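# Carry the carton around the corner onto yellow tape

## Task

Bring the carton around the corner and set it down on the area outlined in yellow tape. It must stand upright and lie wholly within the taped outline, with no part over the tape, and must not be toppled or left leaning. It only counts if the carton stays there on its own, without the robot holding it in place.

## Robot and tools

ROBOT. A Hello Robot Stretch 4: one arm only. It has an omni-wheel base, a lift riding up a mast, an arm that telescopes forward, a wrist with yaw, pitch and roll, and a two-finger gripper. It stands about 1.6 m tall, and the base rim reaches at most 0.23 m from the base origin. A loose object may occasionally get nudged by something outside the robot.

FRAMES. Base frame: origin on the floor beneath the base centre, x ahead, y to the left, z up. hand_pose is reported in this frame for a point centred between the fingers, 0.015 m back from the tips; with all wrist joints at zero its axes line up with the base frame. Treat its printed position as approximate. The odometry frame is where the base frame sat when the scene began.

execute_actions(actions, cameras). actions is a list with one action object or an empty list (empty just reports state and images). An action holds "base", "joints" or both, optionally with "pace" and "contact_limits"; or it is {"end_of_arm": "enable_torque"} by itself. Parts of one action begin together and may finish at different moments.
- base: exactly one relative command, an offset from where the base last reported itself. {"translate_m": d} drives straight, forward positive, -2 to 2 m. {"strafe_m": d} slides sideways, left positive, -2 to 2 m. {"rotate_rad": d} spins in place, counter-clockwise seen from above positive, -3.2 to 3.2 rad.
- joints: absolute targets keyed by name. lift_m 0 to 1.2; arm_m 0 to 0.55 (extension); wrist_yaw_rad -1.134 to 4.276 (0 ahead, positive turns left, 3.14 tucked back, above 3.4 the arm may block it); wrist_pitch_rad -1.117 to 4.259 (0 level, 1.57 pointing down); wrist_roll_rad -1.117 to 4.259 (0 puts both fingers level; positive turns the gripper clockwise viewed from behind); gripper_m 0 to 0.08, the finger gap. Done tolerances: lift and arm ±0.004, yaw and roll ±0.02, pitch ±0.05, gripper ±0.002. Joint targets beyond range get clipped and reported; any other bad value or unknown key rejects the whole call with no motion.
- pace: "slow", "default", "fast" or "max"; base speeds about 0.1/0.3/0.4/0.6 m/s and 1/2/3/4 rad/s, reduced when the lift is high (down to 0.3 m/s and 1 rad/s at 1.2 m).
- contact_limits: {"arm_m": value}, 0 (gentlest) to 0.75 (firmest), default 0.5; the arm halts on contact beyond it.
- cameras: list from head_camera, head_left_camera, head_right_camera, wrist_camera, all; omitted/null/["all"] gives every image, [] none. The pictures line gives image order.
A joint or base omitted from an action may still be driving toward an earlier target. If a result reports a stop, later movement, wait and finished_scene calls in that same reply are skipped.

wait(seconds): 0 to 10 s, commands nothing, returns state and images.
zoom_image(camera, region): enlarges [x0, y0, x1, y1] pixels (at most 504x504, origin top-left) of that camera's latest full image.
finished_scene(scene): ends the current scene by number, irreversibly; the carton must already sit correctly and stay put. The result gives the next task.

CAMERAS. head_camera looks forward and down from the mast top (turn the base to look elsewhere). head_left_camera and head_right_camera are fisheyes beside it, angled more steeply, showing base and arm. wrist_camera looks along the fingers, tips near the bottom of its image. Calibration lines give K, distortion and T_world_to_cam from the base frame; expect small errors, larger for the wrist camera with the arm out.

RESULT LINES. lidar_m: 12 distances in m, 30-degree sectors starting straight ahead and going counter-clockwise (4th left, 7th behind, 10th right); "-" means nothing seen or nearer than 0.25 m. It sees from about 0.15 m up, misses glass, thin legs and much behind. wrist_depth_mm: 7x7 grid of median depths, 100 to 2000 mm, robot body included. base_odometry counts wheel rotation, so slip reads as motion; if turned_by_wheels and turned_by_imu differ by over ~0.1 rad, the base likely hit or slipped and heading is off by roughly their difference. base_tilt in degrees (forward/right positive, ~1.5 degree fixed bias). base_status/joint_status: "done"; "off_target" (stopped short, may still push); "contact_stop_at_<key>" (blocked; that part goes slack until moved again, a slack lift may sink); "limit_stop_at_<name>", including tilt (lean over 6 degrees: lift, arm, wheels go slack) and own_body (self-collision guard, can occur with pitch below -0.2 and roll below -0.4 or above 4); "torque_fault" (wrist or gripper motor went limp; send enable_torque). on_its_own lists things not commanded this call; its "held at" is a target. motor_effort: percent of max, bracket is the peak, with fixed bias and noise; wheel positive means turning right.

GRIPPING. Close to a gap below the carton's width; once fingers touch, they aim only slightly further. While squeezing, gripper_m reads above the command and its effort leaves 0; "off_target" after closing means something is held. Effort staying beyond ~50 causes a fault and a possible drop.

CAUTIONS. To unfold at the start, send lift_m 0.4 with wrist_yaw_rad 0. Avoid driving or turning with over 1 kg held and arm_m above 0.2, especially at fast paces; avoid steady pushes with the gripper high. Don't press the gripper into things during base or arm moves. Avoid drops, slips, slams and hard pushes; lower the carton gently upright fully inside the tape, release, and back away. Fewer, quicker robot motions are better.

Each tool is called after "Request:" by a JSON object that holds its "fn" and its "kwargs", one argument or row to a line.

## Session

Request:
{"fn": "execute_actions", "kwargs": {
  "actions": []
}}

Scene clock: 0.00 s.
base_odometry: x=+0.000 y=+0.000 heading=+0.000 (m, m, rad; odometry frame)
turned_by_wheels: +0.000 (rad since the last result)
turned_by_imu: +0.000 (rad since the last result)
base_tilt: forward=+0.3 right=-0.6 (deg)
lidar_m: 0.74 0.75 0.67 0.61 0.60 0.79 1.33 1.18 0.75 0.69 0.69 0.82
base_status: not commanded
joint_positions: lift_m=+0.183 arm_m=-0.001 wrist_yaw_rad=+3.219 wrist_pitch_rad=-0.017 wrist_roll_rad=+0.002 gripper_m=+0.040
joint_status: not commanded
motor_effort: lift_m=+21 arm_m=+0 wrist_yaw_rad=-3 wrist_pitch_rad=-9 wrist_roll_rad=-1 gripper_m=+1 wheel_0=+0 wheel_1=+0 wheel_2=+0 (%)
hand_pose: x=-0.0484 y=+0.0708 z=+0.3653 quat_wxyz=(-0.038, +0.008, +0.001, +0.999) (m; base frame)
wrist_depth_mm: - 136 183 - 1576 917 699 / - 107 135 1618 1576 946 707 / - 112 135 1618 1661 946 699 / - 129 157 1576 1576 946 699 / 203 1863 1618 1618 1661 946 691 / 220 1464 1430 1464 1308 946 707 / 216 1025 132 960 105 809 691
pictures: head_camera, head_left_camera, head_right_camera, wrist_camera
camera_calibration (this result's frames):
wrist_camera: T_world_to_cam=[[-0.026162, 0.999656, 0.00170093, -0.0821198], [-0.0419639, 0.000601776, -0.999119, 0.425839], [-0.998777, -0.0262103, 0.0419337, 0.0867732], [0, 0, 0, 1]] pos_world=[0.102388, 0.0841097, 0.421965]
Images, in order (width x height): head_camera 420x560, head_left_camera 420x672, head_right_camera 420x672, wrist_camera 616x392.

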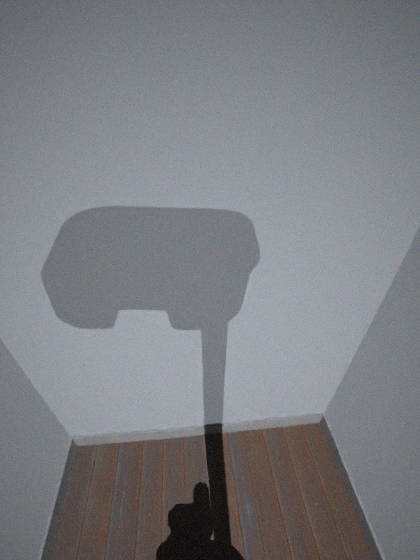

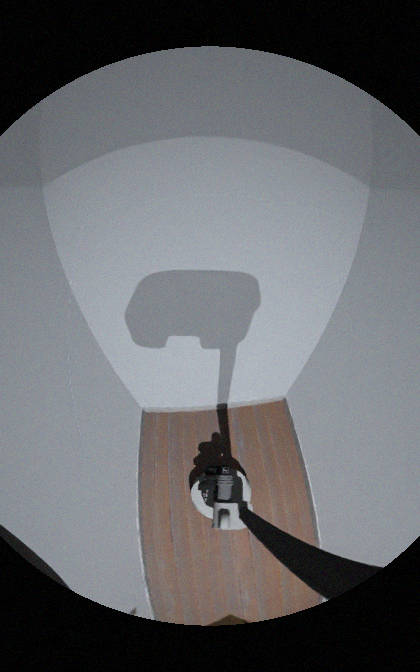

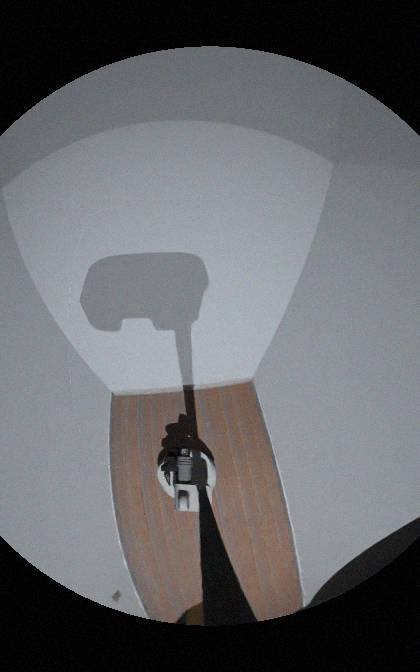

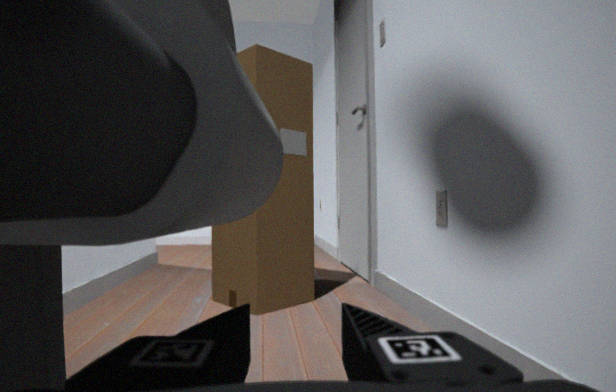

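Request:
{"fn": "execute_actions", "kwargs": {
  "actions": [
    {"base": {"rotate_rad": -2.93}, "joints": {"lift_m": 1.05}, "pace": "fast"}
  ]
}}

Scene clock: 11.43 s.
base_odometry: x=+0.000 y=+0.000 heading=-2.930 (m, m, rad; odometry frame)
turned_by_wheels: -2.930 (rad since the last result)
turned_by_imu: -2.950 (rad since the last result)
base_tilt: forward=+0.2 right=-0.4 (deg)
lidar_m: 1.32 0.94 0.70 0.68 0.73 0.76 0.73 0.80 0.63 0.60 0.66 0.95
base_status: done
joint_positions: lift_m=+1.050 arm_m=+0.000 wrist_yaw_rad=+3.219 wrist_pitch_rad=-0.017 wrist_roll_rad=+0.002 gripper_m=+0.040
joint_status: all done
motor_effort: lift_m=+24(27) arm_m=-1(1) wrist_yaw_rad=+1(2) wrist_pitch_rad=-9(8) wrist_roll_rad=-1(1) gripper_m=+0(1) wheel_0=+1(8) wheel_1=+1(11) wheel_2=+1(11) (%)
hand_pose: x=-0.0483 y=+0.0708 z=+1.2315 quat_wxyz=(-0.038, +0.008, +0.001, +0.999) (m; base frame)
wrist_depth_mm: - 136 182 878 842 820 809 / - 107 135 842 842 820 798 / - 112 135 866 831 820 809 / - 129 157 831 831 820 798 / 202 878 866 842 831 820 798 / 219 891 866 866 820 809 798 / 216 891 131 842 105 809 798
pictures: head_camera, head_left_camera, head_right_camera, wrist_camera
camera_calibration (this result's frames):
wrist_camera: T_world_to_cam=[[-0.0261441, 0.999657, 0.00170307, -0.0835975], [-0.0419516, 0.000604992, -0.999119, 1.29132], [-0.998778, -0.0261926, 0.0419214, 0.0505176], [0, 0, 0, 1]] pos_world=[0.102443, 0.0841107, 1.2882]
Images, in order (width x height): head_camera 420x560, head_left_camera 420x672, head_right_camera 420x672, wrist_camera 616x392.

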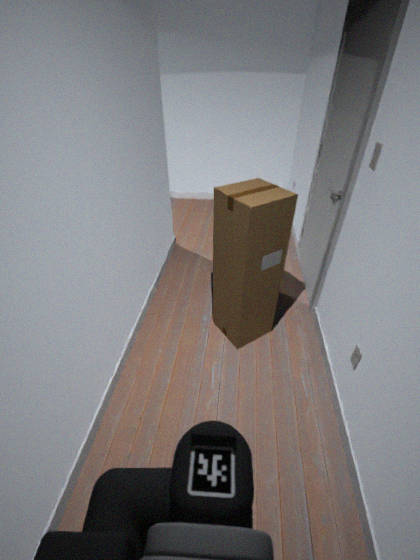

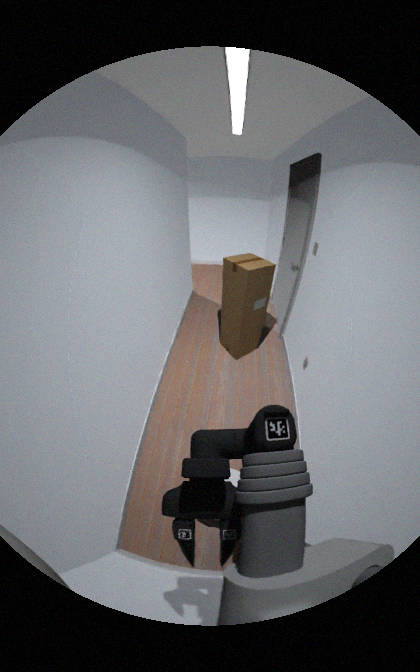

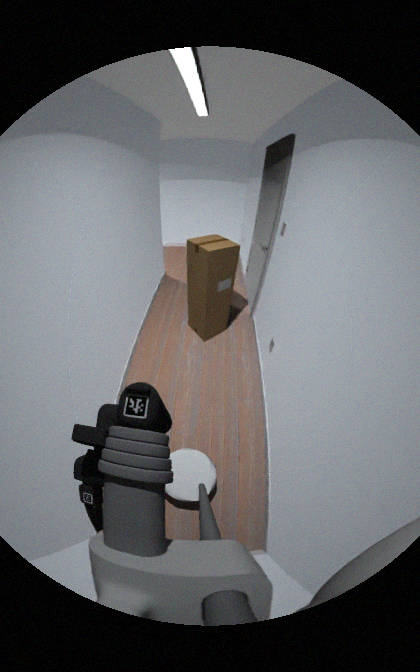

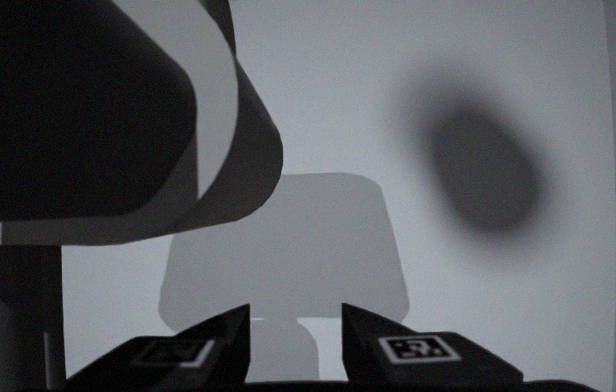

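Request:
{"fn": "zoom_image", "kwargs": {
  "camera": "head_camera",
  "region": [120, 150, 350, 370]
}}

Region (120, 150, 350, 370) of head_camera's 420x560 image, scaled by 2.191, with more detail than that image has; it fills the top 482 rows of this view, and the rest is white.

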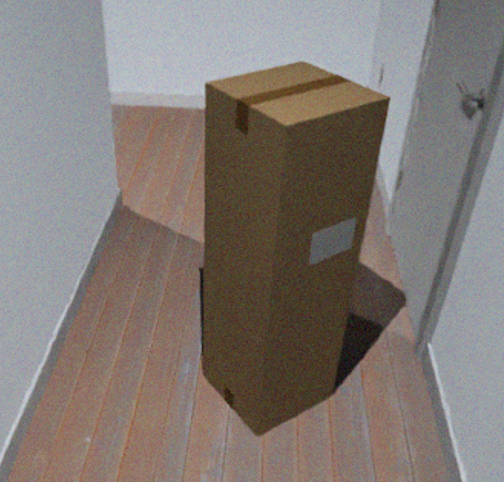

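Request:
{"fn": "execute_actions", "kwargs": {
  "actions": [
    {"base": {"strafe_m": -0.26}, "pace": "fast"}
  ],
  "cameras": []
}}

Request:
{"fn": "execute_actions", "kwargs": {
  "actions": [
    {"base": {"translate_m": 1.05}, "pace": "fast"}
  ],
  "cameras": ["head_camera"]
}}

Request:
{"fn": "execute_actions", "kwargs": {
  "actions": [
    {"base": {"translate_m": 0.25}, "pace": "slow"}
  ],
  "cameras": ["head_camera", "head_right_camera"]
}}

Scene clock: 43.37 s.
base_odometry: x=-0.055 y=+0.254 heading=-2.930 (m, m, rad; odometry frame)
turned_by_wheels: +0.000 (rad since the last result)
turned_by_imu: -0.002 (rad since the last result)
base_tilt: forward=+0.2 right=-0.4 (deg)
lidar_m: 1.33 1.29 0.98 0.94 1.01 0.78 0.75 0.50 0.37 0.35 0.38 0.53
base_status: done
joint_positions: lift_m=+1.050 arm_m=+0.000 wrist_yaw_rad=+3.219 wrist_pitch_rad=-0.017 wrist_roll_rad=+0.002 gripper_m=+0.040
joint_status: not commanded
motor_effort: lift_m=+24(24) arm_m=-1(1) wrist_yaw_rad=-1(4) wrist_pitch_rad=-8(8) wrist_roll_rad=-1(1) gripper_m=+0(0) wheel_0=-1(10) wheel_1=+0(11) wheel_2=+0(1) (%)
hand_pose: x=-0.0483 y=+0.0708 z=+1.2315 quat_wxyz=(-0.038, +0.008, +0.001, +0.999) (m; base frame)
wrist_depth_mm: - 136 182 878 854 842 809 / - 107 135 878 854 842 831 / - 112 135 866 842 831 820 / - 129 157 866 842 831 820 / 202 759 878 866 854 842 809 / 219 809 891 866 820 820 809 / 216 668 131 866 105 798 820
pictures: none
No camera images: the call's "cameras" was empty. Leave "cameras" out to get every camera's image.

Scene clock: 47.90 s.
base_odometry: x=-1.081 y=+0.033 heading=-2.930 (m, m, rad; odometry frame)
turned_by_wheels: +0.000 (rad since the last result)
turned_by_imu: +0.000 (rad since the last result)
base_tilt: forward=+0.2 right=-0.5 (deg)
lidar_m: 0.29 0.29 0.88 0.88 0.94 1.34 1.36 0.55 0.43 0.40 0.45 0.65
base_status: done
joint_positions: lift_m=+1.050 arm_m=+0.000 wrist_yaw_rad=+3.219 wrist_pitch_rad=-0.017 wrist_roll_rad=+0.002 gripper_m=+0.040
joint_status: not commanded
motor_effort: lift_m=+24(24) arm_m=-1(1) wrist_yaw_rad=-1(1) wrist_pitch_rad=-7(7) wrist_roll_rad=-1(1) gripper_m=+0(1) wheel_0=-1(7) wheel_1=+2(8) wheel_2=+0(9) (%)
hand_pose: x=-0.0483 y=+0.0708 z=+1.2315 quat_wxyz=(-0.038, +0.008, +0.001, +0.999) (m; base frame)
wrist_depth_mm: - 136 182 1983 1863 1808 1308 / - 107 135 1983 1863 1808 1308 / - 112 135 1863 1863 1863 1336 / - 129 157 1921 1863 1808 1336 / 203 854 1537 1921 1863 1863 1366 / 220 904 1281 1921 1863 1808 1336 / 216 741 131 1863 105 1618 1336
pictures: head_camera
Images, in order (width x height): head_camera 420x560.

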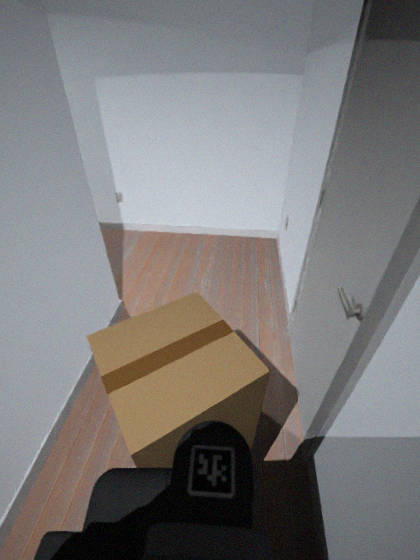

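Scene clock: 51.67 s.
base_odometry: x=-1.325 y=-0.019 heading=-2.929 (m, m, rad; odometry frame)
turned_by_wheels: +0.001 (rad since the last result)
turned_by_imu: +0.000 (rad since the last result)
base_tilt: forward=+0.2 right=-0.4 (deg)
lidar_m: 0.25 0.25 0.25 0.86 0.92 1.32 1.40 0.58 0.46 0.42 0.46 0.29
base_status: done
joint_positions: lift_m=+1.050 arm_m=+0.000 wrist_yaw_rad=+3.219 wrist_pitch_rad=-0.017 wrist_roll_rad=+0.002 gripper_m=+0.040
joint_status: not commanded
motor_effort: lift_m=+24(24) arm_m=-1(1) wrist_yaw_rad=-3(2) wrist_pitch_rad=-7(8) wrist_roll_rad=-1(1) gripper_m=+0(2) wheel_0=+7(8) wheel_1=+7(10) wheel_2=-8(15) (%)
hand_pose: x=-0.0483 y=+0.0708 z=+1.2315 quat_wxyz=(-0.038, +0.008, +0.001, +0.999) (m; base frame)
wrist_depth_mm: - 136 183 - - - 1308 / - 107 135 - - - 1281 / - 112 135 - - - 1336 / - 129 157 - - - 1336 / 202 866 1618 - - - 1308 / 219 917 1336 - - - 1336 / 216 768 131 - 105 1576 1308
pictures: head_camera, head_right_camera
Images, in order (width x height): head_camera 420x560, head_right_camera 420x672.

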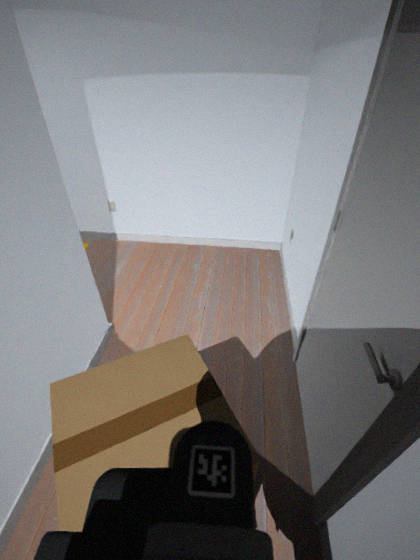

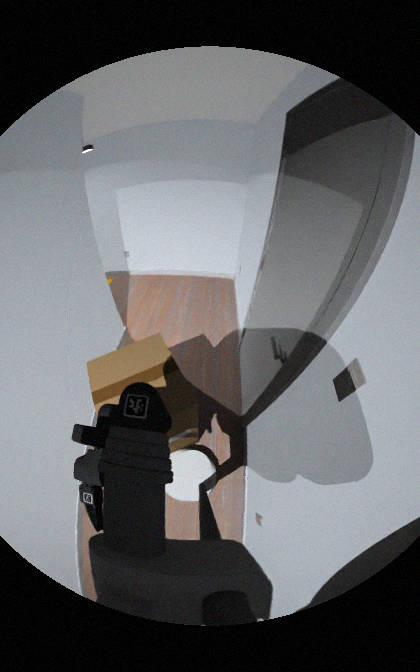

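Request:
{"fn": "execute_actions", "kwargs": {
  "actions": [
    {"base": {"translate_m": -0.03}}
  ],
  "cameras": []
}}

Request:
{"fn": "execute_actions", "kwargs": {
  "actions": [
    {"base": {"rotate_rad": 0.2}}
  ],
  "cameras": []
}}

Request:
{"fn": "execute_actions", "kwargs": {
  "actions": [
    {"base": {"strafe_m": 0.06}}
  ],
  "cameras": []
}}

Request:
{"fn": "execute_actions", "kwargs": {
  "actions": [
    {"base": {"translate_m": 0.27}, "pace": "slow"}
  ],
  "cameras": ["head_camera", "head_right_camera"]
}}

Scene clock: 77.63 s.
base_odometry: x=-1.296 y=-0.013 heading=-2.930 (m, m, rad; odometry frame)
turned_by_wheels: +0.000 (rad since the last result)
turned_by_imu: -0.001 (rad since the last result)
base_tilt: forward=+0.1 right=-0.4 (deg)
lidar_m: 0.25 0.25 0.25 0.86 0.93 1.33 1.41 0.59 0.44 0.41 0.46 0.61
base_status: done
joint_positions: lift_m=+1.050 arm_m=+0.000 wrist_yaw_rad=+3.219 wrist_pitch_rad=-0.017 wrist_roll_rad=+0.002 gripper_m=+0.040
joint_status: not commanded
motor_effort: lift_m=+24(24) arm_m=-1(1) wrist_yaw_rad=-5(3) wrist_pitch_rad=-8(8) wrist_roll_rad=-1(1) gripper_m=+0(1) wheel_0=+0(6) wheel_1=-1(6) wheel_2=-2(7) (%)
hand_pose: x=-0.0483 y=+0.0708 z=+1.2315 quat_wxyz=(-0.038, +0.008, +0.001, +0.999) (m; base frame)
wrist_depth_mm: - 136 182 - - - 1255 / - 107 135 - - - 1336 / - 112 135 - - - 1366 / - 129 157 - - - 1308 / 202 878 1618 - - - 1336 / 220 917 1308 - - - 1308 / 216 768 131 - 105 1576 1308
pictures: none
No camera images: the call's "cameras" was empty. Leave "cameras" out to get every camera's image.

Scene clock: 78.67 s.
base_odometry: x=-1.296 y=-0.013 heading=-2.730 (m, m, rad; odometry frame)
turned_by_wheels: +0.200 (rad since the last result)
turned_by_imu: +0.201 (rad since the last result)
base_tilt: forward=+0.2 right=-0.4 (deg)
lidar_m: 0.25 0.25 0.88 0.88 1.01 1.77 0.89 0.50 0.43 0.42 0.50 0.27
base_status: done
joint_positions: lift_m=+1.050 arm_m=+0.000 wrist_yaw_rad=+3.219 wrist_pitch_rad=-0.017 wrist_roll_rad=+0.002 gripper_m=+0.040
joint_status: not commanded
motor_effort: lift_m=+23(24) arm_m=-1(1) wrist_yaw_rad=-2(3) wrist_pitch_rad=-10(9) wrist_roll_rad=-1(1) gripper_m=+1(1) wheel_0=-1(4) wheel_1=-2(5) wheel_2=-2(9) (%)
hand_pose: x=-0.0483 y=+0.0708 z=+1.2315 quat_wxyz=(-0.038, +0.008, +0.001, +0.999) (m; base frame)
wrist_depth_mm: - 136 182 1863 - 1921 1808 / - 107 135 1863 - 1921 1863 / - 113 135 1863 - 1863 1808 / - 129 157 1808 - 1863 1756 / 202 699 1060 1808 - 1921 1808 / 219 723 931 1661 - 1921 1808 / 216 634 131 1618 105 1863 1808
pictures: none
No camera images: the call's "cameras" was empty. Leave "cameras" out to get every camera's image.

Scene clock: 79.87 s.
base_odometry: x=-1.272 y=-0.068 heading=-2.730 (m, m, rad; odometry frame)
turned_by_wheels: +0.000 (rad since the last result)
turned_by_imu: -0.001 (rad since the last result)
base_tilt: forward=+0.2 right=-0.5 (deg)
lidar_m: 0.25 0.25 0.81 0.80 0.95 1.64 1.02 0.57 0.47 0.49 0.56 0.25
base_status: done
joint_positions: lift_m=+1.050 arm_m=+0.000 wrist_yaw_rad=+3.219 wrist_pitch_rad=-0.017 wrist_roll_rad=+0.002 gripper_m=+0.040
joint_status: not commanded
motor_effort: lift_m=+24(23) arm_m=-1(1) wrist_yaw_rad=-2(3) wrist_pitch_rad=-7(11) wrist_roll_rad=-1(1) gripper_m=+0(1) wheel_0=-2(8) wheel_1=+3(9) wheel_2=-3(3) (%)
hand_pose: x=-0.0483 y=+0.0708 z=+1.2315 quat_wxyz=(-0.038, +0.008, +0.001, +0.999) (m; base frame)
wrist_depth_mm: - 136 182 - - 1863 1808 / - 107 135 - - 1863 1756 / - 112 135 - - 1921 1756 / - 129 157 - - 1863 1756 / 202 768 1182 - - 1863 1756 / 219 798 1025 1863 - 1863 1808 / 216 699 131 1808 105 1808 1756
pictures: none
No camera images: the call's "cameras" was empty. Leave "cameras" out to get every camera's image.

Scene clock: 83.83 s.
base_odometry: x=-1.519 y=-0.176 heading=-2.729 (m, m, rad; odometry frame)
turned_by_wheels: +0.001 (rad since the last result)
turned_by_imu: +0.001 (rad since the last result)
base_tilt: forward=+0.3 right=-0.4 (deg)
lidar_m: 0.25 0.25 0.74 0.75 0.86 1.52 1.12 0.66 0.56 0.54 0.59 0.25
base_status: done
joint_positions: lift_m=+1.050 arm_m=+0.000 wrist_yaw_rad=+3.219 wrist_pitch_rad=-0.017 wrist_roll_rad=+0.002 gripper_m=+0.040
joint_status: not commanded
motor_effort: lift_m=+24(24) arm_m=-1(1) wrist_yaw_rad=+0(1) wrist_pitch_rad=-8(7) wrist_roll_rad=-1(1) gripper_m=+2(1) wheel_0=+11(13) wheel_1=+9(11) wheel_2=-9(17) (%)
hand_pose: x=-0.0483 y=+0.0708 z=+1.2315 quat_wxyz=(-0.038, +0.008, +0.001, +0.999) (m; base frame)
wrist_depth_mm: - 136 182 - - - 1661 / - 107 135 - - - 1661 / - 112 135 - - - 1708 / - 129 157 - - - 1708 / 203 854 1255 - - - 1756 / 220 878 1160 - - - 1708 / 216 768 132 - 105 - 1756
pictures: head_camera, head_right_camera
Images, in order (width x height): head_camera 420x560, head_right_camera 420x672.

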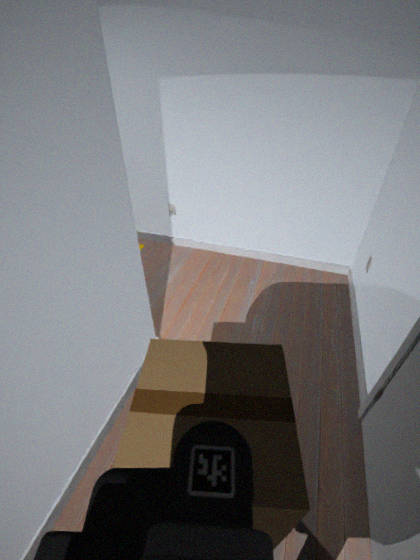

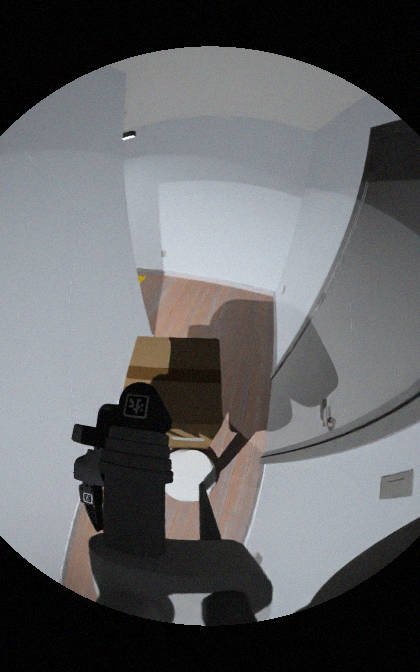

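Request:
{"fn": "execute_actions", "kwargs": {
  "actions": [
    {"base": {"strafe_m": 0.02}, "pace": "slow"}
  ],
  "cameras": []
}}

Request:
{"fn": "execute_actions", "kwargs": {
  "actions": [
    {"base": {"translate_m": 0.4}, "pace": "slow"}
  ],
  "cameras": ["head_camera", "head_right_camera"]
}}

Scene clock: 104.10 s.
base_odometry: x=-1.511 y=-0.194 heading=-2.729 (m, m, rad; odometry frame)
turned_by_wheels: +0.000 (rad since the last result)
turned_by_imu: -0.001 (rad since the last result)
base_tilt: forward=+0.2 right=-0.4 (deg)
lidar_m: 0.25 0.25 0.72 0.72 0.84 1.45 1.19 0.67 0.58 0.56 0.61 0.25
base_status: done
joint_positions: lift_m=+1.050 arm_m=+0.000 wrist_yaw_rad=+3.219 wrist_pitch_rad=-0.017 wrist_roll_rad=+0.002 gripper_m=+0.040
joint_status: not commanded
motor_effort: lift_m=+24(24) arm_m=-1(1) wrist_yaw_rad=-4(2) wrist_pitch_rad=-8(8) wrist_roll_rad=-1(1) gripper_m=+1(0) wheel_0=-2(10) wheel_1=+5(10) wheel_2=-4(9) (%)
hand_pose: x=-0.0483 y=+0.0708 z=+1.2315 quat_wxyz=(-0.038, +0.008, +0.001, +0.999) (m; base frame)
wrist_depth_mm: - 136 182 - - - 1618 / - 107 135 - - - 1618 / - 112 135 - - - 1708 / - 129 157 - - - 1661 / 202 878 1336 - - - 1756 / 219 931 1182 - - - 1708 / 216 788 132 - 105 - 1661
pictures: none
No camera images: the call's "cameras" was empty. Leave "cameras" out to get every camera's image.

Scene clock: 109.37 s.
base_odometry: x=-1.877 y=-0.354 heading=-2.729 (m, m, rad; odometry frame)
turned_by_wheels: +0.000 (rad since the last result)
turned_by_imu: +0.000 (rad since the last result)
base_tilt: forward=+0.3 right=-0.3 (deg)
lidar_m: 0.25 0.25 0.63 0.61 0.74 1.26 1.38 0.80 0.62 0.62 0.77 0.25
base_status: done
joint_positions: lift_m=+1.050 arm_m=+0.000 wrist_yaw_rad=+3.219 wrist_pitch_rad=-0.017 wrist_roll_rad=+0.002 gripper_m=+0.040
joint_status: not commanded
motor_effort: lift_m=+24(24) arm_m=-1(1) wrist_yaw_rad=-3(6) wrist_pitch_rad=-8(9) wrist_roll_rad=-1(1) gripper_m=+1(0) wheel_0=+5(14) wheel_1=+5(9) wheel_2=-11(16) (%)
hand_pose: x=-0.0483 y=+0.0708 z=+1.2315 quat_wxyz=(-0.038, +0.008, +0.001, +0.999) (m; base frame)
wrist_depth_mm: - 136 182 - - - 1336 / - 107 135 - - - 1397 / - 112 135 - - - 1397 / - 129 157 - - - 1430 / 203 1008 1499 - - - 1397 / 219 1060 1336 - - - 1430 / 216 917 132 - 105 - 1397
pictures: head_camera, head_right_camera
Images, in order (width x height): head_camera 420x560, head_right_camera 420x672.

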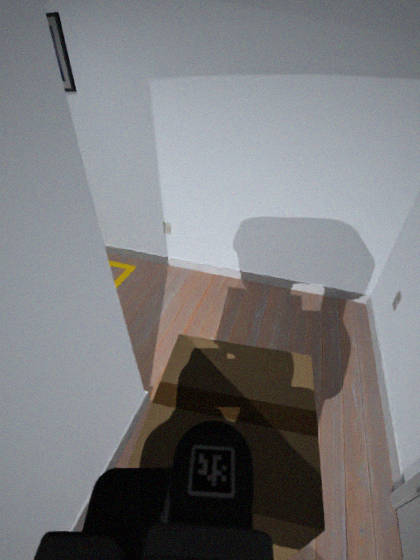

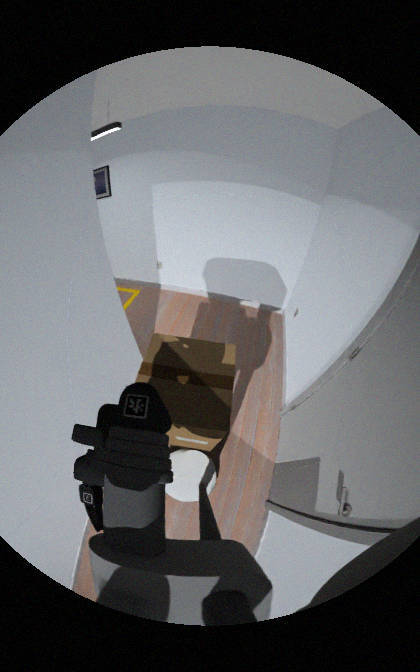

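Request:
{"fn": "execute_actions", "kwargs": {
  "actions": [
    {"base": {"translate_m": 0.3}, "pace": "slow"}
  ],
  "cameras": ["head_camera", "head_right_camera"]
}}

Scene clock: 130.23 s.
base_odometry: x=-2.151 y=-0.474 heading=-2.729 (m, m, rad; odometry frame)
turned_by_wheels: +0.000 (rad since the last result)
turned_by_imu: -0.001 (rad since the last result)
base_tilt: forward=+0.3 right=-0.5 (deg)
lidar_m: 0.25 0.25 0.54 0.54 0.64 1.11 1.55 0.84 0.72 0.74 0.85 0.25
base_status: done
joint_positions: lift_m=+1.050 arm_m=+0.000 wrist_yaw_rad=+3.219 wrist_pitch_rad=-0.017 wrist_roll_rad=+0.002 gripper_m=+0.040
joint_status: not commanded
motor_effort: lift_m=+24(24) arm_m=-1(1) wrist_yaw_rad=-1(2) wrist_pitch_rad=-9(8) wrist_roll_rad=-1(1) gripper_m=+0(0) wheel_0=+6(8) wheel_1=+6(7) wheel_2=-10(18) (%)
hand_pose: x=-0.0483 y=+0.0708 z=+1.2315 quat_wxyz=(-0.038, +0.008, +0.001, +0.999) (m; base frame)
wrist_depth_mm: - 136 183 - - - 1160 / - 107 135 - - - 1182 / - 112 135 - - - 1205 / - 129 158 - - - 1229 / 203 1118 1661 - - - 1229 / 220 1138 1464 - - - 1205 / 216 1008 132 - 105 1661 1205
pictures: head_camera, head_right_camera
Images, in order (width x height): head_camera 420x560, head_right_camera 420x672.

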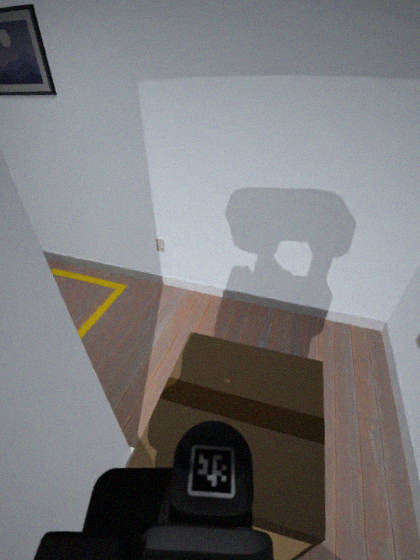

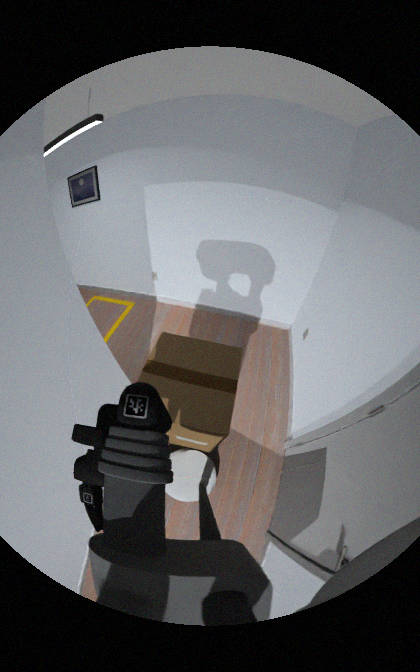

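Request:
{"fn": "execute_actions", "kwargs": {
  "actions": [
    {"base": {"translate_m": 0.5}, "pace": "slow"}
  ],
  "cameras": ["head_camera", "head_right_camera"]
}}

Scene clock: 155.90 s.
base_odometry: x=-2.609 y=-0.674 heading=-2.729 (m, m, rad; odometry frame)
turned_by_wheels: +0.000 (rad since the last result)
turned_by_imu: -0.002 (rad since the last result)
base_tilt: forward=+0.3 right=-0.4 (deg)
lidar_m: 0.25 0.25 0.43 0.40 0.48 0.85 1.81 1.02 0.85 0.88 1.02 0.25
base_status: done
joint_positions: lift_m=+1.050 arm_m=+0.000 wrist_yaw_rad=+3.219 wrist_pitch_rad=-0.017 wrist_roll_rad=+0.002 gripper_m=+0.040
joint_status: not commanded
motor_effort: lift_m=+24(24) arm_m=-1(1) wrist_yaw_rad=-1(1) wrist_pitch_rad=-7(10) wrist_roll_rad=-1(1) gripper_m=+1(2) wheel_0=+5(8) wheel_1=+5(8) wheel_2=-9(13) (%)
hand_pose: x=-0.0483 y=+0.0708 z=+1.2315 quat_wxyz=(-0.038, +0.008, +0.001, +0.999) (m; base frame)
wrist_depth_mm: - 136 182 - - 1921 878 / - 107 135 - - 1921 866 / - 112 135 - - - 866 / - 129 157 - - - 866 / 202 1255 1863 - - - 878 / 219 1308 1708 - - - 878 / 216 1118 131 - 105 1205 891
pictures: head_camera, head_right_camera
Images, in order (width x height): head_camera 420x560, head_right_camera 420x672.

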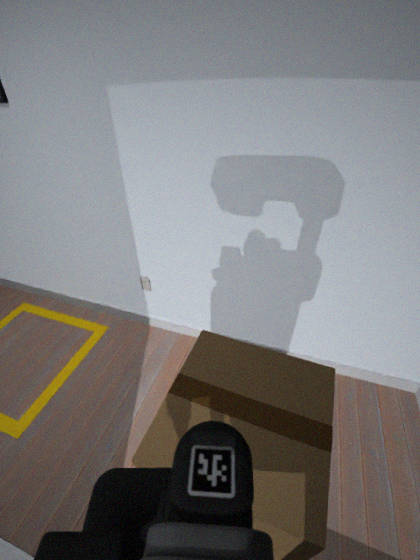

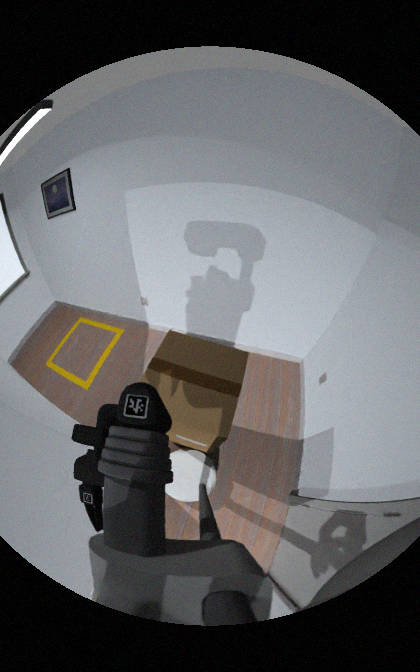

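Request:
{"fn": "execute_actions", "kwargs": {
  "actions": [
    {"base": {"translate_m": -0.06}}
  ],
  "cameras": []
}}

Request:
{"fn": "execute_actions", "kwargs": {
  "actions": [
    {"base": {"strafe_m": -0.456}, "pace": "fast"}
  ],
  "cameras": []
}}

Request:
{"fn": "execute_actions", "kwargs": {
  "actions": [
    {"base": {"translate_m": 0.273}, "pace": "fast"}
  ],
  "cameras": []
}}

Request:
{"fn": "execute_actions", "kwargs": {
  "actions": [
    {"base": {"rotate_rad": 1.066}, "pace": "fast"}
  ],
  "cameras": ["head_camera", "head_right_camera"]
}}

Scene clock: 186.27 s.
base_odometry: x=-2.554 y=-0.650 heading=-2.729 (m, m, rad; odometry frame)
turned_by_wheels: +0.000 (rad since the last result)
turned_by_imu: -0.001 (rad since the last result)
base_tilt: forward=+0.4 right=-0.4 (deg)
lidar_m: 0.25 0.31 0.42 0.43 0.50 0.88 1.76 0.99 0.85 0.85 1.01 0.25
base_status: done
joint_positions: lift_m=+1.050 arm_m=+0.000 wrist_yaw_rad=+3.219 wrist_pitch_rad=-0.017 wrist_roll_rad=+0.002 gripper_m=+0.040
joint_status: not commanded
motor_effort: lift_m=+24(24) arm_m=-1(1) wrist_yaw_rad=-4(2) wrist_pitch_rad=-8(8) wrist_roll_rad=-1(1) gripper_m=+1(1) wheel_0=+0(6) wheel_1=-1(6) wheel_2=+0(8) (%)
hand_pose: x=-0.0483 y=+0.0708 z=+1.2315 quat_wxyz=(-0.038, +0.008, +0.001, +0.999) (m; base frame)
wrist_depth_mm: - 136 182 - - 1983 917 / - 107 135 - - - 904 / - 112 135 - - - 917 / - 129 157 - - - 917 / 203 1255 1863 - - - 917 / 219 1308 1708 - - - 931 / 216 1118 132 - 105 1255 960
pictures: none
No camera images: the call's "cameras" was empty. Leave "cameras" out to get every camera's image.

Scene clock: 188.90 s.
base_odometry: x=-2.737 y=-0.232 heading=-2.729 (m, m, rad; odometry frame)
turned_by_wheels: +0.000 (rad since the last result)
turned_by_imu: -0.001 (rad since the last result)
base_tilt: forward=+0.4 right=-0.4 (deg)
lidar_m: 1.25 0.39 0.37 0.88 1.02 1.75 0.85 0.48 0.42 0.43 0.48 0.87
base_status: done
joint_positions: lift_m=+1.050 arm_m=+0.000 wrist_yaw_rad=+3.219 wrist_pitch_rad=-0.017 wrist_roll_rad=+0.002 gripper_m=+0.040
joint_status: not commanded
motor_effort: lift_m=+23(24) arm_m=-1(1) wrist_yaw_rad=-2(0) wrist_pitch_rad=-8(8) wrist_roll_rad=-1(1) gripper_m=+0(1) wheel_0=-1(9) wheel_1=+0(11) wheel_2=+0(1) (%)
hand_pose: x=-0.0483 y=+0.0708 z=+1.2315 quat_wxyz=(-0.038, +0.008, +0.001, +0.999) (m; base frame)
wrist_depth_mm: - 136 182 1863 - - - / - 107 135 1863 - - - / - 112 135 1863 - - - / - 129 157 1808 - - - / 202 676 1025 1808 - - - / 219 699 891 1661 - - - / 216 609 131 1618 105 - -
pictures: none
No camera images: the call's "cameras" was empty. Leave "cameras" out to get every camera's image.

Scene clock: 191.13 s.
base_odometry: x=-2.987 y=-0.342 heading=-2.729 (m, m, rad; odometry frame)
turned_by_wheels: +0.000 (rad since the last result)
turned_by_imu: +0.000 (rad since the last result)
base_tilt: forward=+0.2 right=-0.5 (deg)
lidar_m: 1.00 0.30 0.25 0.26 0.94 1.60 0.96 0.59 0.49 0.48 0.59 0.99
base_status: done
joint_positions: lift_m=+1.050 arm_m=+0.000 wrist_yaw_rad=+3.219 wrist_pitch_rad=-0.017 wrist_roll_rad=+0.002 gripper_m=+0.040
joint_status: not commanded
motor_effort: lift_m=+23(23) arm_m=-1(1) wrist_yaw_rad=-1(2) wrist_pitch_rad=-8(8) wrist_roll_rad=-1(1) gripper_m=+0(0) wheel_0=+0(9) wheel_1=+3(7) wheel_2=+0(11) (%)
hand_pose: x=-0.0483 y=+0.0708 z=+1.2315 quat_wxyz=(-0.038, +0.008, +0.001, +0.999) (m; base frame)
wrist_depth_mm: - 136 182 - - - 1756 / - 107 135 - - - 1808 / - 113 135 - - - 1863 / - 129 157 - - - 1921 / 202 759 1138 - - - 1863 / 220 798 1008 1863 - - 1921 / 216 676 131 1808 105 - 1863
pictures: none
No camera images: the call's "cameras" was empty. Leave "cameras" out to get every camera's image.

Scene clock: 193.13 s.
base_odometry: x=-2.987 y=-0.342 heading=-1.664 (m, m, rad; odometry frame)
turned_by_wheels: +1.065 (rad since the last result)
turned_by_imu: +1.072 (rad since the last result)
base_tilt: forward=+0.3 right=-0.3 (deg)
lidar_m: 0.25 0.25 0.94 1.68 0.96 0.58 0.48 0.49 0.60 1.00 0.99 0.30
base_status: done
joint_positions: lift_m=+1.050 arm_m=+0.000 wrist_yaw_rad=+3.219 wrist_pitch_rad=-0.017 wrist_roll_rad=+0.002 gripper_m=+0.040
joint_status: not commanded
motor_effort: lift_m=+23(23) arm_m=-1(1) wrist_yaw_rad=-1(4) wrist_pitch_rad=-6(7) wrist_roll_rad=-1(1) gripper_m=+1(1) wheel_0=-2(3) wheel_1=-1(6) wheel_2=-3(7) (%)
hand_pose: x=-0.0483 y=+0.0708 z=+1.2315 quat_wxyz=(-0.038, +0.008, +0.001, +0.999) (m; base frame)
wrist_depth_mm: - 136 183 654 668 691 723 / - 107 135 647 668 699 741 / - 113 135 640 668 691 723 / - 129 157 640 654 683 732 / 202 574 603 640 661 683 723 / 220 580 597 634 647 683 723 / 216 564 132 640 105 691 715
pictures: head_camera, head_right_camera
Images, in order (width x height): head_camera 420x560, head_right_camera 420x672.

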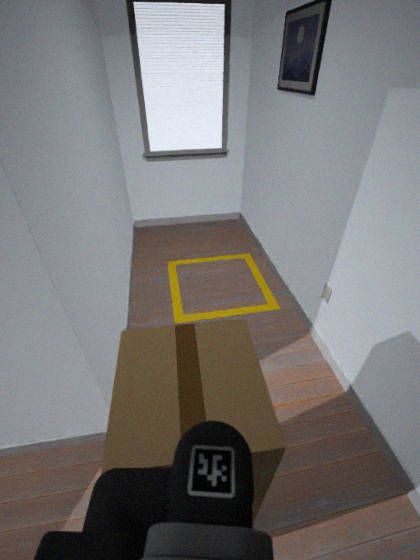

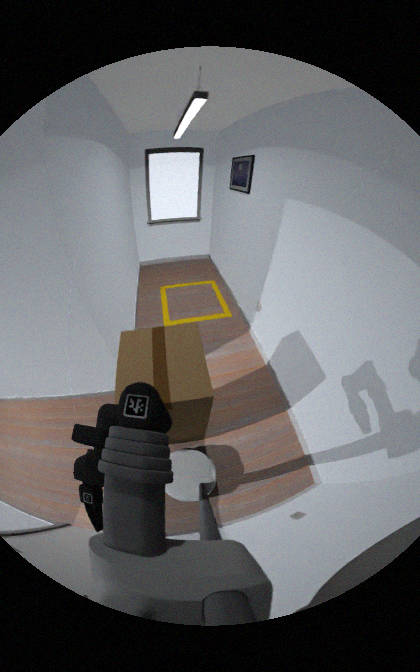

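Request:
{"fn": "execute_actions", "kwargs": {
  "actions": [
    {"base": {"strafe_m": 0.03}}
  ],
  "cameras": []
}}

Request:
{"fn": "execute_actions", "kwargs": {
  "actions": [
    {"base": {"translate_m": 0.5}, "pace": "slow"}
  ],
  "cameras": ["head_camera", "head_right_camera"]
}}

Scene clock: 206.20 s.
base_odometry: x=-2.957 y=-0.345 heading=-1.664 (m, m, rad; odometry frame)
turned_by_wheels: +0.000 (rad since the last result)
turned_by_imu: -0.001 (rad since the last result)
base_tilt: forward=+0.2 right=-0.4 (deg)
lidar_m: 0.25 0.25 0.94 1.66 0.97 0.59 0.50 0.50 0.61 1.03 1.01 0.28
base_status: done
joint_positions: lift_m=+1.050 arm_m=+0.000 wrist_yaw_rad=+3.219 wrist_pitch_rad=-0.017 wrist_roll_rad=+0.002 gripper_m=+0.040
joint_status: not commanded
motor_effort: lift_m=+23(23) arm_m=-1(1) wrist_yaw_rad=-4(5) wrist_pitch_rad=-8(10) wrist_roll_rad=-1(1) gripper_m=+0(0) wheel_0=+0(8) wheel_1=+0(8) wheel_2=+0(1) (%)
hand_pose: x=-0.0483 y=+0.0708 z=+1.2315 quat_wxyz=(-0.038, +0.008, +0.001, +0.999) (m; base frame)
wrist_depth_mm: - 136 183 647 676 715 741 / - 107 135 647 676 707 741 / - 112 135 647 676 691 741 / - 129 157 647 668 699 732 / 202 585 615 647 661 691 723 / 220 585 609 640 661 699 732 / 216 569 132 640 105 699 723
pictures: none
No camera images: the call's "cameras" was empty. Leave "cameras" out to get every camera's image.

Scene clock: 212.50 s.
base_odometry: x=-3.003 y=-0.842 heading=-1.663 (m, m, rad; odometry frame)
turned_by_wheels: +0.001 (rad since the last result)
turned_by_imu: +0.000 (rad since the last result)
base_tilt: forward=+0.3 right=-0.4 (deg)
lidar_m: 0.25 0.25 0.25 0.66 1.95 1.11 0.97 0.98 1.03 0.90 0.90 0.25
base_status: done
joint_positions: lift_m=+1.050 arm_m=+0.000 wrist_yaw_rad=+3.219 wrist_pitch_rad=-0.017 wrist_roll_rad=+0.002 gripper_m=+0.040
joint_status: not commanded
motor_effort: lift_m=+23(23) arm_m=-1(1) wrist_yaw_rad=+0(4) wrist_pitch_rad=-7(7) wrist_roll_rad=-1(1) gripper_m=+0(2) wheel_0=+8(13) wheel_1=+10(10) wheel_2=-10(14) (%)
hand_pose: x=-0.0483 y=+0.0708 z=+1.2315 quat_wxyz=(-0.038, +0.008, +0.001, +0.999) (m; base frame)
wrist_depth_mm: - 136 183 1138 1205 1255 1336 / - 107 135 1138 1182 1229 1308 / - 112 135 1138 1160 1255 1308 / - 129 157 1160 1160 1229 1308 / 202 1025 1078 1138 1160 1229 1308 / 219 1025 1078 1138 1138 1205 1281 / 216 991 131 1118 105 1229 1308
pictures: head_camera, head_right_camera
Images, in order (width x height): head_camera 420x560, head_right_camera 420x672.

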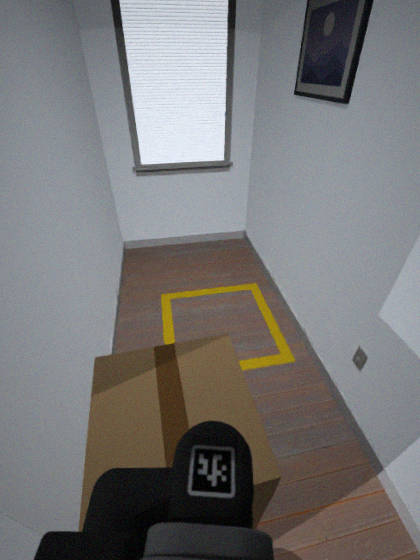

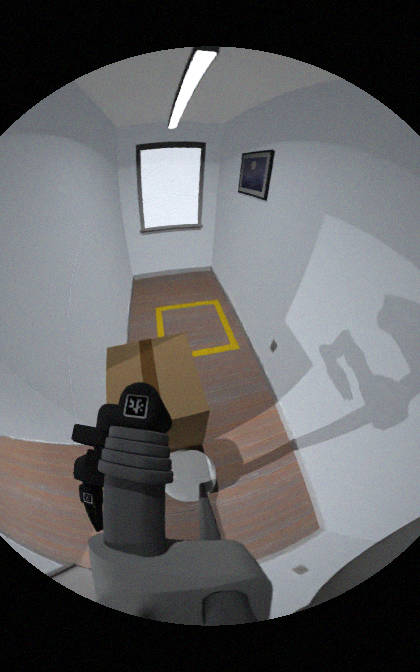

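Request:
{"fn": "execute_actions", "kwargs": {
  "actions": [
    {"base": {"translate_m": -0.03}}
  ],
  "cameras": []
}}

Request:
{"fn": "execute_actions", "kwargs": {
  "actions": [
    {"base": {"strafe_m": 0.075}}
  ],
  "cameras": []
}}

Request:
{"fn": "execute_actions", "kwargs": {
  "actions": [
    {"base": {"translate_m": 0.25}, "pace": "slow"}
  ],
  "cameras": ["head_camera", "head_right_camera"]
}}

Scene clock: 227.47 s.
base_odometry: x=-3.000 y=-0.812 heading=-1.663 (m, m, rad; odometry frame)
turned_by_wheels: +0.000 (rad since the last result)
turned_by_imu: -0.001 (rad since the last result)
base_tilt: forward=+0.3 right=-0.4 (deg)
lidar_m: 0.25 0.25 0.54 0.73 1.89 1.07 0.96 0.95 1.06 0.90 0.91 0.28
base_status: done
joint_positions: lift_m=+1.050 arm_m=+0.000 wrist_yaw_rad=+3.219 wrist_pitch_rad=-0.017 wrist_roll_rad=+0.002 gripper_m=+0.040
joint_status: not commanded
motor_effort: lift_m=+23(24) arm_m=-1(1) wrist_yaw_rad=-1(1) wrist_pitch_rad=-8(8) wrist_roll_rad=-1(1) gripper_m=+0(0) wheel_0=-1(10) wheel_1=+0(8) wheel_2=-1(11) (%)
hand_pose: x=-0.0483 y=+0.0708 z=+1.2315 quat_wxyz=(-0.038, +0.008, +0.001, +0.999) (m; base frame)
wrist_depth_mm: - 136 183 1118 1160 1205 1281 / - 107 135 1118 1160 1205 1308 / - 112 135 1098 1138 1205 1308 / - 129 158 1098 1138 1205 1255 / 203 976 1042 1098 1118 1205 1229 / 219 991 1025 1078 1138 1205 1281 / 216 976 131 1098 105 1182 1255
pictures: none
No camera images: the call's "cameras" was empty. Leave "cameras" out to get every camera's image.

Scene clock: 228.77 s.
base_odometry: x=-2.926 y=-0.819 heading=-1.663 (m, m, rad; odometry frame)
turned_by_wheels: +0.000 (rad since the last result)
turned_by_imu: +0.000 (rad since the last result)
base_tilt: forward=+0.3 right=-0.4 (deg)
lidar_m: 0.25 0.25 0.44 0.71 1.94 1.11 0.97 0.97 1.13 0.99 0.98 0.25
base_status: done
joint_positions: lift_m=+1.050 arm_m=+0.000 wrist_yaw_rad=+3.219 wrist_pitch_rad=-0.017 wrist_roll_rad=+0.002 gripper_m=+0.040
joint_status: not commanded
motor_effort: lift_m=+23(23) arm_m=-1(1) wrist_yaw_rad=-4(1) wrist_pitch_rad=-7(8) wrist_roll_rad=-1(1) gripper_m=+0(1) wheel_0=+0(9) wheel_1=+1(9) wheel_2=+0(2) (%)
hand_pose: x=-0.0483 y=+0.0708 z=+1.2315 quat_wxyz=(-0.038, +0.008, +0.001, +0.999) (m; base frame)
wrist_depth_mm: - 136 182 1098 1182 1229 1255 / - 107 135 1118 1182 1229 1308 / - 112 135 1118 1160 1229 1281 / - 129 157 1118 1138 1205 1281 / 202 1008 1060 1118 1182 1255 1255 / 220 1008 1060 1118 1138 1182 1281 / 216 991 131 1078 105 1205 1255
pictures: none
No camera images: the call's "cameras" was empty. Leave "cameras" out to get every camera's image.

Scene clock: 232.53 s.
base_odometry: x=-2.948 y=-1.067 heading=-1.663 (m, m, rad; odometry frame)
turned_by_wheels: +0.001 (rad since the last result)
turned_by_imu: +0.001 (rad since the last result)
base_tilt: forward=+0.2 right=-0.5 (deg)
lidar_m: 0.25 0.25 0.43 0.39 2.36 1.37 1.21 1.22 1.05 0.91 0.92 0.25
base_status: done
joint_positions: lift_m=+1.050 arm_m=+0.000 wrist_yaw_rad=+3.219 wrist_pitch_rad=-0.017 wrist_roll_rad=+0.002 gripper_m=+0.040
joint_status: not commanded
motor_effort: lift_m=+23(23) arm_m=-1(1) wrist_yaw_rad=-1(2) wrist_pitch_rad=-7(7) wrist_roll_rad=-1(1) gripper_m=+1(1) wheel_0=+13(15) wheel_1=+7(10) wheel_2=-11(14) (%)
hand_pose: x=-0.0483 y=+0.0708 z=+1.2315 quat_wxyz=(-0.038, +0.008, +0.001, +0.999) (m; base frame)
wrist_depth_mm: - 136 182 1366 1397 1499 1576 / - 107 135 1397 1430 1499 1576 / - 112 135 1397 1397 1499 1576 / - 129 157 1366 1366 1464 1576 / 203 1229 1308 1336 1397 1464 1576 / 219 1229 1255 1336 1397 1464 1537 / 216 1205 132 1336 105 1499 1576
pictures: head_camera, head_right_camera
Images, in order (width x height): head_camera 420x560, head_right_camera 420x672.

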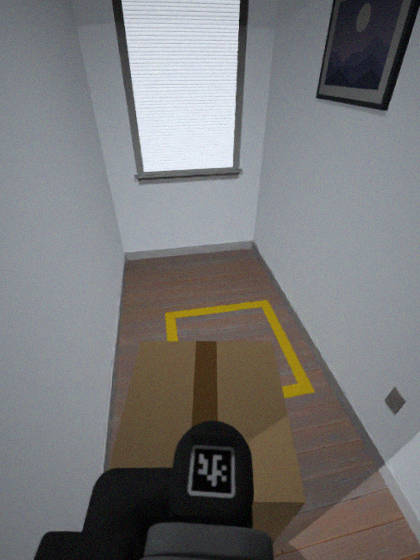

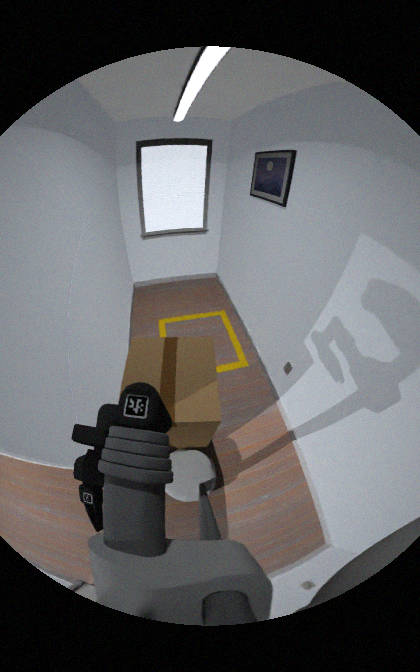

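Request:
{"fn": "execute_actions", "kwargs": {
  "actions": [
    {"base": {"translate_m": -0.02}}
  ],
  "cameras": []
}}

Request:
{"fn": "execute_actions", "kwargs": {
  "actions": [
    {"base": {"rotate_rad": -0.12}}
  ],
  "cameras": []
}}

Request:
{"fn": "execute_actions", "kwargs": {
  "actions": [
    {"base": {"strafe_m": 0.055}}
  ],
  "cameras": []
}}

Request:
{"fn": "execute_actions", "kwargs": {
  "actions": [
    {"base": {"translate_m": 0.3}, "pace": "slow"}
  ],
  "cameras": ["head_camera", "head_right_camera"]
}}

Scene clock: 258.23 s.
base_odometry: x=-2.947 y=-1.047 heading=-1.663 (m, m, rad; odometry frame)
turned_by_wheels: +0.000 (rad since the last result)
turned_by_imu: -0.001 (rad since the last result)
base_tilt: forward=+0.2 right=-0.4 (deg)
lidar_m: 0.25 0.25 0.43 0.39 2.35 1.34 1.20 1.20 1.07 0.92 0.93 0.25
base_status: done
joint_positions: lift_m=+1.050 arm_m=+0.000 wrist_yaw_rad=+3.219 wrist_pitch_rad=-0.017 wrist_roll_rad=+0.002 gripper_m=+0.040
joint_status: not commanded
motor_effort: lift_m=+23(23) arm_m=-1(1) wrist_yaw_rad=-3(3) wrist_pitch_rad=-9(8) wrist_roll_rad=-1(1) gripper_m=+0(1) wheel_0=-1(12) wheel_1=-1(6) wheel_2=+0(11) (%)
hand_pose: x=-0.0483 y=+0.0708 z=+1.2315 quat_wxyz=(-0.038, +0.008, +0.001, +0.999) (m; base frame)
wrist_depth_mm: - 136 182 1366 1430 1499 1576 / - 107 135 1366 1397 1464 1576 / - 112 135 1336 1397 1464 1576 / - 129 157 1308 1366 1464 1576 / 202 1205 1281 1308 1397 1464 1537 / 220 1229 1255 1336 1397 1430 1537 / 216 1182 131 1308 105 1464 1576
pictures: none
No camera images: the call's "cameras" was empty. Leave "cameras" out to get every camera's image.

Scene clock: 259.10 s.
base_odometry: x=-2.946 y=-1.047 heading=-1.783 (m, m, rad; odometry frame)
turned_by_wheels: -0.120 (rad since the last result)
turned_by_imu: -0.121 (rad since the last result)
base_tilt: forward=+0.3 right=-0.4 (deg)
lidar_m: 0.25 0.25 0.47 0.37 1.15 1.46 1.21 1.19 1.18 0.93 0.91 0.25
base_status: done
joint_positions: lift_m=+1.050 arm_m=+0.000 wrist_yaw_rad=+3.219 wrist_pitch_rad=-0.017 wrist_roll_rad=+0.002 gripper_m=+0.040
joint_status: not commanded
motor_effort: lift_m=+23(23) arm_m=-1(1) wrist_yaw_rad=-1(2) wrist_pitch_rad=-8(9) wrist_roll_rad=-1(2) gripper_m=+1(1) wheel_0=+2(4) wheel_1=+2(6) wheel_2=+1(6) (%)
hand_pose: x=-0.0483 y=+0.0708 z=+1.2315 quat_wxyz=(-0.038, +0.008, +0.001, +0.999) (m; base frame)
wrist_depth_mm: - 136 183 1397 1499 1661 1863 / - 107 135 1366 1499 1576 1808 / - 112 135 1366 1499 1618 1808 / - 129 157 1397 1464 1618 1863 / 203 1182 1281 1366 1499 1576 1808 / 220 1205 1229 1366 1464 1576 1808 / 216 1160 131 1366 105 1661 1808
pictures: none
No camera images: the call's "cameras" was empty. Leave "cameras" out to get every camera's image.

Scene clock: 260.27 s.
base_odometry: x=-2.893 y=-1.059 heading=-1.783 (m, m, rad; odometry frame)
turned_by_wheels: +0.000 (rad since the last result)
turned_by_imu: +0.000 (rad since the last result)
base_tilt: forward=+0.3 right=-0.4 (deg)
lidar_m: 0.25 0.25 0.40 0.34 0.97 1.48 1.24 1.22 1.22 0.99 0.97 0.25
base_status: done
joint_positions: lift_m=+1.050 arm_m=+0.000 wrist_yaw_rad=+3.218 wrist_pitch_rad=-0.017 wrist_roll_rad=+0.002 gripper_m=+0.040
joint_status: not commanded
motor_effort: lift_m=+23(23) arm_m=-1(1) wrist_yaw_rad=-3(1) wrist_pitch_rad=-6(9) wrist_roll_rad=-1(1) gripper_m=+1(1) wheel_0=+0(6) wheel_1=+1(9) wheel_2=+0(1) (%)
hand_pose: x=-0.0483 y=+0.0708 z=+1.2315 quat_wxyz=(-0.038, +0.008, +0.001, +0.999) (m; base frame)
wrist_depth_mm: - 136 182 1430 1537 1708 1921 / - 107 135 1397 1499 1708 1808 / - 113 135 1397 1499 1708 1863 / - 129 157 1366 1464 1708 1863 / 202 1205 1308 1366 1537 1661 1808 / 219 1205 1281 1366 1464 1618 1808 / 216 1160 131 1366 105 1661 1808
pictures: none
No camera images: the call's "cameras" was empty. Leave "cameras" out to get every camera's image.

Scene clock: 264.53 s.
base_odometry: x=-2.955 y=-1.352 heading=-1.782 (m, m, rad; odometry frame)
turned_by_wheels: +0.001 (rad since the last result)
turned_by_imu: +0.001 (rad since the last result)
base_tilt: forward=+0.1 right=-0.4 (deg)
lidar_m: 0.25 0.25 0.53 0.44 0.42 1.84 1.50 1.49 1.09 0.88 0.86 0.25
base_status: done
joint_positions: lift_m=+1.050 arm_m=+0.000 wrist_yaw_rad=+3.219 wrist_pitch_rad=-0.017 wrist_roll_rad=+0.002 gripper_m=+0.040
joint_status: not commanded
motor_effort: lift_m=+23(24) arm_m=-1(1) wrist_yaw_rad=-3(4) wrist_pitch_rad=-9(7) wrist_roll_rad=-1(1) gripper_m=+2(1) wheel_0=+12(14) wheel_1=+7(10) wheel_2=-11(16) (%)
hand_pose: x=-0.0483 y=+0.0708 z=+1.2315 quat_wxyz=(-0.038, +0.008, +0.001, +0.999) (m; base frame)
wrist_depth_mm: - 136 182 1661 1863 - 410 / - 107 135 1708 1808 - - / - 112 135 1661 1863 - - / - 129 157 1661 1808 - - / 202 1499 1537 1661 1808 - - / 220 1464 1499 1618 1808 - - / 217 1397 131 1661 105 - -
pictures: head_camera, head_right_camera
Images, in order (width x height): head_camera 420x560, head_right_camera 420x672.

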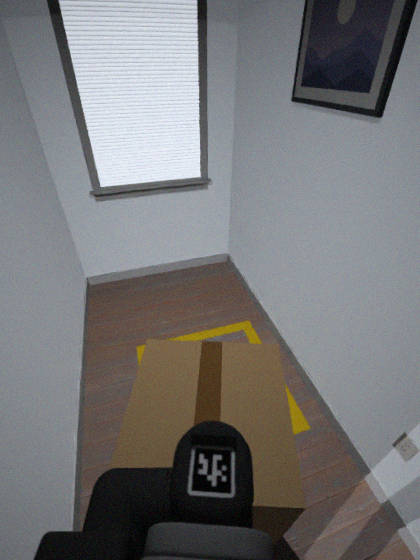

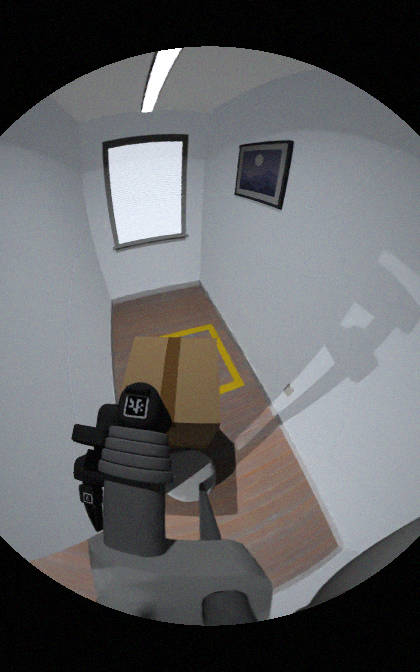

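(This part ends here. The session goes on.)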